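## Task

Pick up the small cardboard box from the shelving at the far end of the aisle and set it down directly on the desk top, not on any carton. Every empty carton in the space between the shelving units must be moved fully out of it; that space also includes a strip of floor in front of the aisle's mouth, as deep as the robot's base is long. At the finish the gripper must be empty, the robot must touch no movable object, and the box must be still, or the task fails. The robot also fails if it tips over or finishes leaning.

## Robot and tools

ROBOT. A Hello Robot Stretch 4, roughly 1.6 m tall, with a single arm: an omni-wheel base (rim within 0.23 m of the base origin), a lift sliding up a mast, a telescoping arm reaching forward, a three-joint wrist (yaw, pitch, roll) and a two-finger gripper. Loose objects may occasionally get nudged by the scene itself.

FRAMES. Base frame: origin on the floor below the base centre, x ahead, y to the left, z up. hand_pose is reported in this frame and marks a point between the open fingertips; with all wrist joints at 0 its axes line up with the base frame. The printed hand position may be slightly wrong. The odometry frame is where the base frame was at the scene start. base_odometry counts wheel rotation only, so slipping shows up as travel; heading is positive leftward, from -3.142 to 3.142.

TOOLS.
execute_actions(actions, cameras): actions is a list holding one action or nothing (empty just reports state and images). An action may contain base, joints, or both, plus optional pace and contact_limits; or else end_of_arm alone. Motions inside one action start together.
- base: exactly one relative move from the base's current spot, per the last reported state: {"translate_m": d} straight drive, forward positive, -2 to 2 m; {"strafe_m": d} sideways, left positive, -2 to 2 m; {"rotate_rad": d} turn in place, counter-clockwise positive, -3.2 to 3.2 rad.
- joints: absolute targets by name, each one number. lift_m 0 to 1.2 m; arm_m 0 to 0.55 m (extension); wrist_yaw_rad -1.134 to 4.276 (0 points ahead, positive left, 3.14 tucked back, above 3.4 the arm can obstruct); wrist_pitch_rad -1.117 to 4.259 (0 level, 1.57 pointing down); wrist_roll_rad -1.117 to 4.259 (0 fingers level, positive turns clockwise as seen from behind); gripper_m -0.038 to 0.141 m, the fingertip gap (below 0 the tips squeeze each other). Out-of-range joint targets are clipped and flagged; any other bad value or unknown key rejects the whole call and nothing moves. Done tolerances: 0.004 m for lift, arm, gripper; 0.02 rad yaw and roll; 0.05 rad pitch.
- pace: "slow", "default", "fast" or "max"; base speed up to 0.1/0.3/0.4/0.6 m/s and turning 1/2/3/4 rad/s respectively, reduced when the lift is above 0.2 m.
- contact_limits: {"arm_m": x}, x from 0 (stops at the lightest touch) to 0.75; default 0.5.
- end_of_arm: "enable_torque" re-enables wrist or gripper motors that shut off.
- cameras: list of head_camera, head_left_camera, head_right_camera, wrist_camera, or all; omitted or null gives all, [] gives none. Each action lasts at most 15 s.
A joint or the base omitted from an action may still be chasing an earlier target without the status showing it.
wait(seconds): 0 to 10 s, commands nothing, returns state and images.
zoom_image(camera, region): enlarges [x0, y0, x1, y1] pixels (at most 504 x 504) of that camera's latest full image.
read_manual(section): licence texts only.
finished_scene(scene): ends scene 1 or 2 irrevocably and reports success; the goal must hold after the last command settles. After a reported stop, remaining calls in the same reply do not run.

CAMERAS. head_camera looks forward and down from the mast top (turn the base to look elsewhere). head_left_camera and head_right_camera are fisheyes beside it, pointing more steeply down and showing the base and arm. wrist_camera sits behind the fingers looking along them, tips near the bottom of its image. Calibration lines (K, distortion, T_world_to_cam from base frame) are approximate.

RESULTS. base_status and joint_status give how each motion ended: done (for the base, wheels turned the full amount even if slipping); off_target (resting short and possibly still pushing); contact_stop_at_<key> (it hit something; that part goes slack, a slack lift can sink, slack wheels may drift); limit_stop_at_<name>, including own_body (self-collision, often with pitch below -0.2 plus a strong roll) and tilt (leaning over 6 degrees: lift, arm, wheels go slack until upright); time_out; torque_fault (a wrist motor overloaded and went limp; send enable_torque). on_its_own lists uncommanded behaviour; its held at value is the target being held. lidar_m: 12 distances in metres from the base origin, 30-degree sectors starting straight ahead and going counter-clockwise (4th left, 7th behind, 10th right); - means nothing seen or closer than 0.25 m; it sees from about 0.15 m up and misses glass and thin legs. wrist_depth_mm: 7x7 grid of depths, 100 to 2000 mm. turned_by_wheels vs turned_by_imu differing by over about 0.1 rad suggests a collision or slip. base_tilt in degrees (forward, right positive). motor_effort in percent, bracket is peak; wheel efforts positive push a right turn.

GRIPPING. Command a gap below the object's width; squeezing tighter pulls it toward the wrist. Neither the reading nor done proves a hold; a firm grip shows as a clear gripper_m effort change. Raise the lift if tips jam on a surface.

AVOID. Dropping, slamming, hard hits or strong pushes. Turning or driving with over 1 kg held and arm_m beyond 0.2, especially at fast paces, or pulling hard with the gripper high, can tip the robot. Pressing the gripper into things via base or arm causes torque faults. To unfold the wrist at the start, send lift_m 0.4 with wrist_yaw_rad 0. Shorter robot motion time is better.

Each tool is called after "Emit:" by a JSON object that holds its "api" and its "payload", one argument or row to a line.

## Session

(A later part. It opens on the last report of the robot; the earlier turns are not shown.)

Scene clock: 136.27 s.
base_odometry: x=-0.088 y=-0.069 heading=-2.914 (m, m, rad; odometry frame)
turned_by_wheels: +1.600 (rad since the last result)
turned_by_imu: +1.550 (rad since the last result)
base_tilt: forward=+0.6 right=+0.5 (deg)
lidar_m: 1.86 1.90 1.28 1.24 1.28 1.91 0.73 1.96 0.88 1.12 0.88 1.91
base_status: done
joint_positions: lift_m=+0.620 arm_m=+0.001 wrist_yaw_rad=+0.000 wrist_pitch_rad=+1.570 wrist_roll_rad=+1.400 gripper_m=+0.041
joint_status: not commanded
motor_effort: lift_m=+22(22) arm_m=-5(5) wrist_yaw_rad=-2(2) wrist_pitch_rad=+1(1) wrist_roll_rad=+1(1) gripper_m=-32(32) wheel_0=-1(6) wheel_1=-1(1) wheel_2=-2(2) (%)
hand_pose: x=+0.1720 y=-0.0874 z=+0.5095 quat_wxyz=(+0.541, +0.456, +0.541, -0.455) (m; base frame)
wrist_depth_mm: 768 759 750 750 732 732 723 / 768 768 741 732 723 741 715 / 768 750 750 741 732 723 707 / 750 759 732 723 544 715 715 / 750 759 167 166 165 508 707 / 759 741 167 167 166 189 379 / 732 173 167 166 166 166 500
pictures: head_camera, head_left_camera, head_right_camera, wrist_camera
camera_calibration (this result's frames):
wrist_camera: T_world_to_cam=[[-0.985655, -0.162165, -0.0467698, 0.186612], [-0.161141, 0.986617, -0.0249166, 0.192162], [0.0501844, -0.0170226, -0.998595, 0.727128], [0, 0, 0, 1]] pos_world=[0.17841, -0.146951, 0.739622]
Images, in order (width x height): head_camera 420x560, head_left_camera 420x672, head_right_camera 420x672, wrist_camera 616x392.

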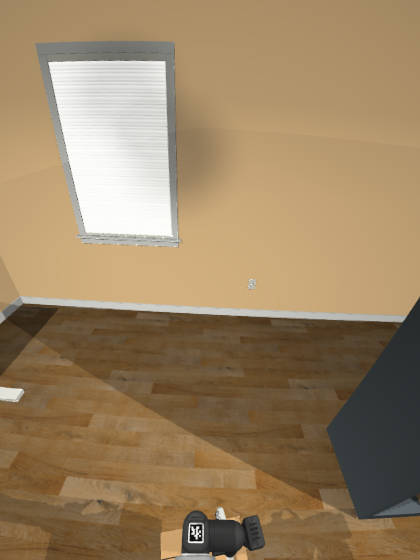

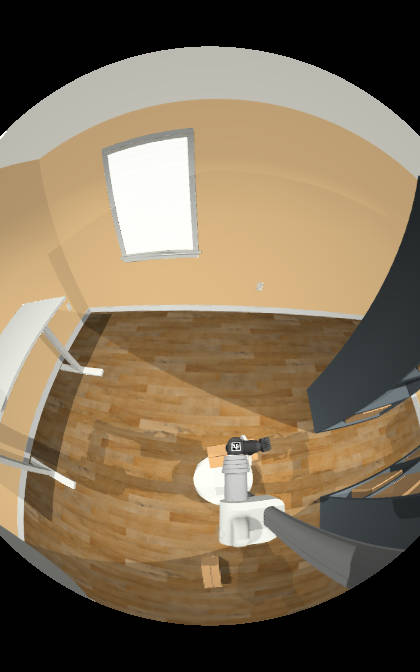

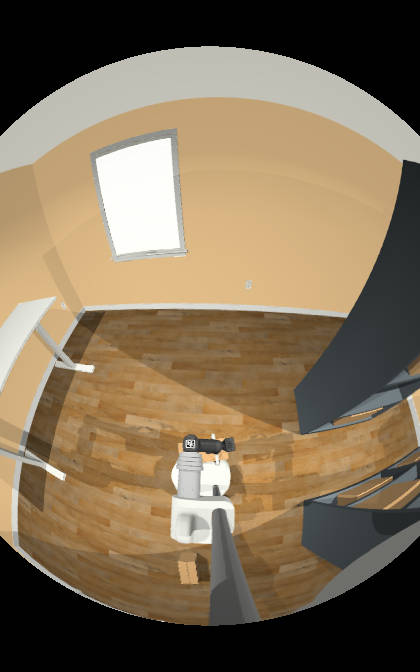

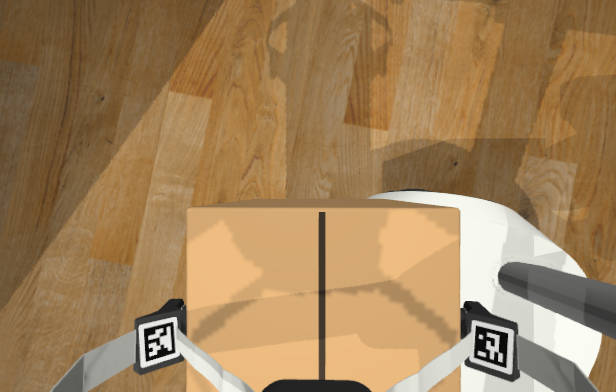

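Emit:
{"api": "execute_actions", "payload": {
  "actions": [
    {"base":{"translate_m":0.4},"joints":{"arm_m":0.5}}
  ],
  "cameras": []
}}

Emit:
{"api": "execute_actions", "payload": {
  "actions": [
    {"joints":{"lift_m":0.255}}
  ],
  "cameras": []
}}

Emit:
{"api": "execute_actions", "payload": {
  "actions": [
    {"joints":{"gripper_m":0.14}}
  ],
  "cameras": []
}}

Emit:
{"api": "execute_actions", "payload": {
  "actions": [
    {"joints":{"lift_m":0.45}}
  ],
  "cameras": []
}}

Emit:
{"api": "execute_actions", "payload": {
  "actions": [
    {"base":{"rotate_rad":1.0},"joints":{"arm_m":0.0}}
  ]
}}

Scene clock: 139.80 s.
base_odometry: x=-0.478 y=-0.159 heading=-2.913 (m, m, rad; odometry frame)
turned_by_wheels: +0.000 (rad since the last result)
turned_by_imu: +0.000 (rad since the last result)
base_tilt: forward=+0.7 right=+0.6 (deg)
lidar_m: 0.57 1.52 1.29 1.23 1.30 2.32 1.13 1.17 1.08 0.81 0.86 1.53
base_status: done
joint_positions: lift_m=+0.620 arm_m=+0.499 wrist_yaw_rad=+0.000 wrist_pitch_rad=+1.570 wrist_roll_rad=+1.400 gripper_m=+0.041
joint_status: all done
motor_effort: lift_m=+22(22) arm_m=+5(6) wrist_yaw_rad=-3(3) wrist_pitch_rad=+2(2) wrist_roll_rad=+1(1) gripper_m=-33(34) wheel_0=+0(5) wheel_1=+0(1) wheel_2=+2(11) (%)
hand_pose: x=+0.6704 y=-0.0874 z=+0.5095 quat_wxyz=(+0.541, +0.456, +0.541, -0.455) (m; base frame)
wrist_depth_mm: 768 759 759 741 741 732 723 / 750 759 750 741 732 715 723 / 759 768 741 741 732 723 707 / 768 750 741 732 723 723 707 / 741 741 167 166 165 715 715 / 750 732 167 167 165 187 699 / 741 174 168 167 166 166 627
pictures: none
No camera images: the call's "cameras" was empty. Leave "cameras" out to get every camera's image.

Scene clock: 142.30 s.
base_odometry: x=-0.478 y=-0.159 heading=-2.913 (m, m, rad; odometry frame)
turned_by_wheels: +0.000 (rad since the last result)
turned_by_imu: +0.000 (rad since the last result)
base_tilt: forward=+0.6 right=+0.6 (deg)
lidar_m: 0.58 1.52 1.29 1.23 1.30 2.32 1.11 1.17 1.08 0.81 0.86 1.52
base_status: not commanded
joint_positions: lift_m=+0.255 arm_m=+0.499 wrist_yaw_rad=+0.000 wrist_pitch_rad=+1.570 wrist_roll_rad=+1.400 gripper_m=+0.041
joint_status: all done
motor_effort: lift_m=+17(22) arm_m=+5(5) wrist_yaw_rad=-3(4) wrist_pitch_rad=+1(1) wrist_roll_rad=+1(3) gripper_m=-32(31) wheel_0=-1(1) wheel_1=+0(0) wheel_2=+1(2) (%)
hand_pose: x=+0.6704 y=-0.0874 z=+0.1449 quat_wxyz=(+0.541, +0.456, +0.541, -0.455) (m; base frame)
wrist_depth_mm: 389 382 379 375 373 370 364 / 384 382 377 375 368 368 359 / 382 379 375 373 370 364 359 / 379 379 370 370 366 362 359 / 379 375 167 166 165 357 355 / 377 373 168 166 165 188 353 / 375 173 167 167 166 165 353
pictures: none
No camera images: the call's "cameras" was empty. Leave "cameras" out to get every camera's image.

Scene clock: 144.30 s.
base_odometry: x=-0.478 y=-0.159 heading=-2.914 (m, m, rad; odometry frame)
turned_by_wheels: +0.000 (rad since the last result)
turned_by_imu: +0.000 (rad since the last result)
base_tilt: forward=+0.6 right=+0.6 (deg)
lidar_m: 0.60 1.52 1.29 1.23 1.31 2.30 1.11 1.16 1.08 0.80 0.85 1.53
base_status: not commanded
joint_positions: lift_m=+0.255 arm_m=+0.499 wrist_yaw_rad=+0.000 wrist_pitch_rad=+1.569 wrist_roll_rad=+1.400 gripper_m=+0.140
joint_status: all done
motor_effort: lift_m=+17(17) arm_m=+5(5) wrist_yaw_rad=-3(3) wrist_pitch_rad=+3(2) wrist_roll_rad=+2(2) gripper_m=+0(33) wheel_0=-1(1) wheel_1=+0(0) wheel_2=+1(2) (%)
hand_pose: x=+0.6705 y=-0.0874 z=+0.1449 quat_wxyz=(+0.541, +0.456, +0.540, -0.455) (m; base frame)
wrist_depth_mm: 392 389 379 375 373 370 364 / 387 382 377 375 370 366 364 / 384 382 379 370 368 366 359 / 382 377 375 370 366 362 357 / 379 375 191 189 186 359 355 / 379 375 190 187 185 211 355 / 377 373 189 160 183 355 353
pictures: none
No camera images: the call's "cameras" was empty. Leave "cameras" out to get every camera's image.

Scene clock: 146.20 s.
base_odometry: x=-0.478 y=-0.159 heading=-2.914 (m, m, rad; odometry frame)
turned_by_wheels: +0.000 (rad since the last result)
turned_by_imu: +0.000 (rad since the last result)
base_tilt: forward=+0.6 right=+0.6 (deg)
lidar_m: 0.59 1.52 1.28 1.24 1.30 2.32 1.14 1.16 1.07 0.81 0.84 1.52
base_status: not commanded
joint_positions: lift_m=+0.450 arm_m=+0.499 wrist_yaw_rad=+0.000 wrist_pitch_rad=+1.570 wrist_roll_rad=+1.400 gripper_m=+0.140
joint_status: all done
motor_effort: lift_m=+22(24) arm_m=+5(5) wrist_yaw_rad=-3(3) wrist_pitch_rad=+2(2) wrist_roll_rad=+3(1) gripper_m=-1(1) wheel_0=-1(0) wheel_1=+0(0) wheel_2=+1(1) (%)
hand_pose: x=+0.6704 y=-0.0874 z=+0.3395 quat_wxyz=(+0.541, +0.456, +0.541, -0.455) (m; base frame)
wrist_depth_mm: 597 585 580 574 564 564 559 / 591 574 574 569 569 554 554 / 585 580 574 564 564 554 549 / 580 574 569 564 559 554 554 / 580 574 564 384 554 554 539 / 574 569 564 382 554 211 539 / 569 564 559 156 544 539 535
pictures: none
No camera images: the call's "cameras" was empty. Leave "cameras" out to get every camera's image.

Scene clock: 148.73 s.
base_odometry: x=-0.478 y=-0.159 heading=-1.914 (m, m, rad; odometry frame)
turned_by_wheels: +1.000 (rad since the last result)
turned_by_imu: +0.969 (rad since the last result)
base_tilt: forward=+0.7 right=+0.6 (deg)
lidar_m: 1.33 1.22 1.26 2.34 1.11 1.21 1.08 0.82 0.85 1.54 0.58 1.49
base_status: done
joint_positions: lift_m=+0.450 arm_m=+0.001 wrist_yaw_rad=+0.000 wrist_pitch_rad=+1.570 wrist_roll_rad=+1.400 gripper_m=+0.140
joint_status: all done
motor_effort: lift_m=+21(21) arm_m=-5(4) wrist_yaw_rad=-2(4) wrist_pitch_rad=+0(2) wrist_roll_rad=+1(2) gripper_m=-1(1) wheel_0=+0(5) wheel_1=-1(8) wheel_2=-1(7) (%)
hand_pose: x=+0.1720 y=-0.0874 z=+0.3395 quat_wxyz=(+0.541, +0.456, +0.541, -0.455) (m; base frame)
wrist_depth_mm: 591 585 574 574 569 569 559 / 585 585 580 569 569 554 554 / 580 585 574 569 559 554 549 / 580 580 569 564 392 353 544 / 574 574 569 559 347 343 342 / 574 574 559 351 343 211 336 / 574 569 564 156 342 338 336
pictures: head_camera, head_left_camera, head_right_camera, wrist_camera
camera_calibration (this result's frames):
wrist_camera: T_world_to_cam=[[-0.985653, -0.162262, -0.0464618, 0.17846], [-0.161246, 0.986601, -0.0248663, 0.187912], [0.0498741, -0.0170178, -0.998611, 0.557464], [0, 0, 0, 1]] pos_world=[0.178397, -0.14695, 0.569654]
Images, in order (width x height): head_camera 420x560, head_left_camera 420x672, head_right_camera 420x672, wrist_camera 616x392.

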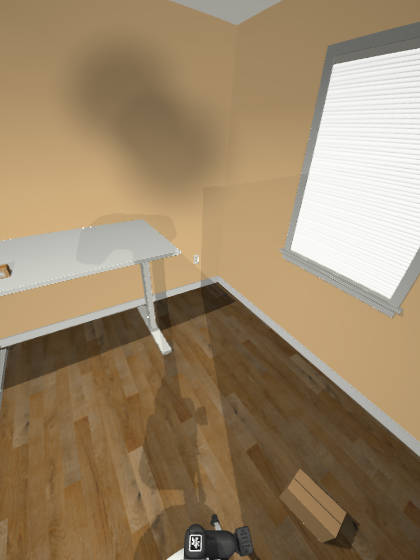

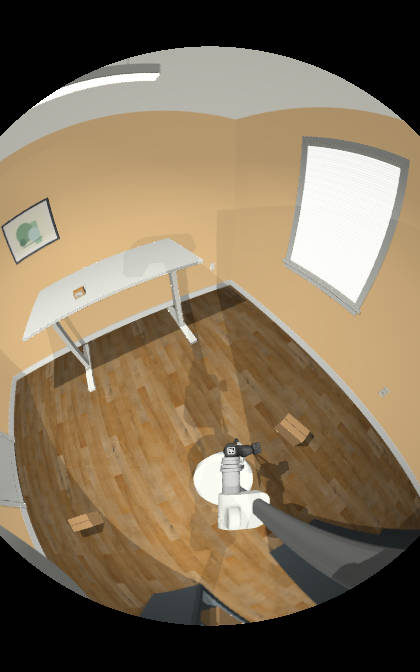

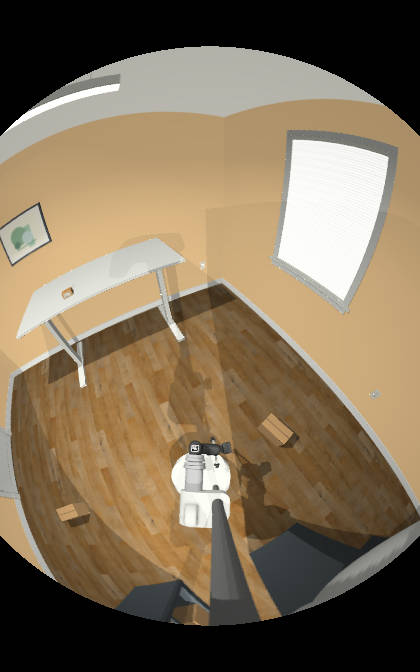

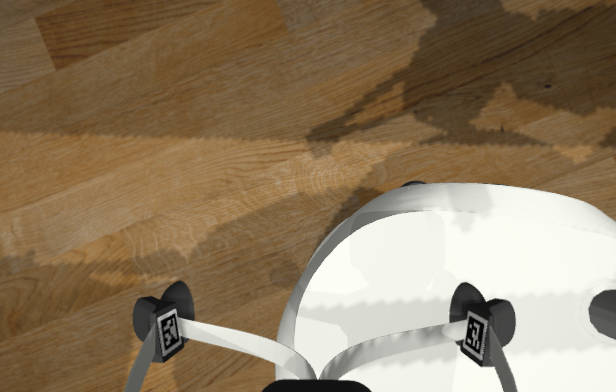

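Emit:
{"api": "finished_scene", "payload": {
  "scene": 1
}}

The scene is finished: the task was done.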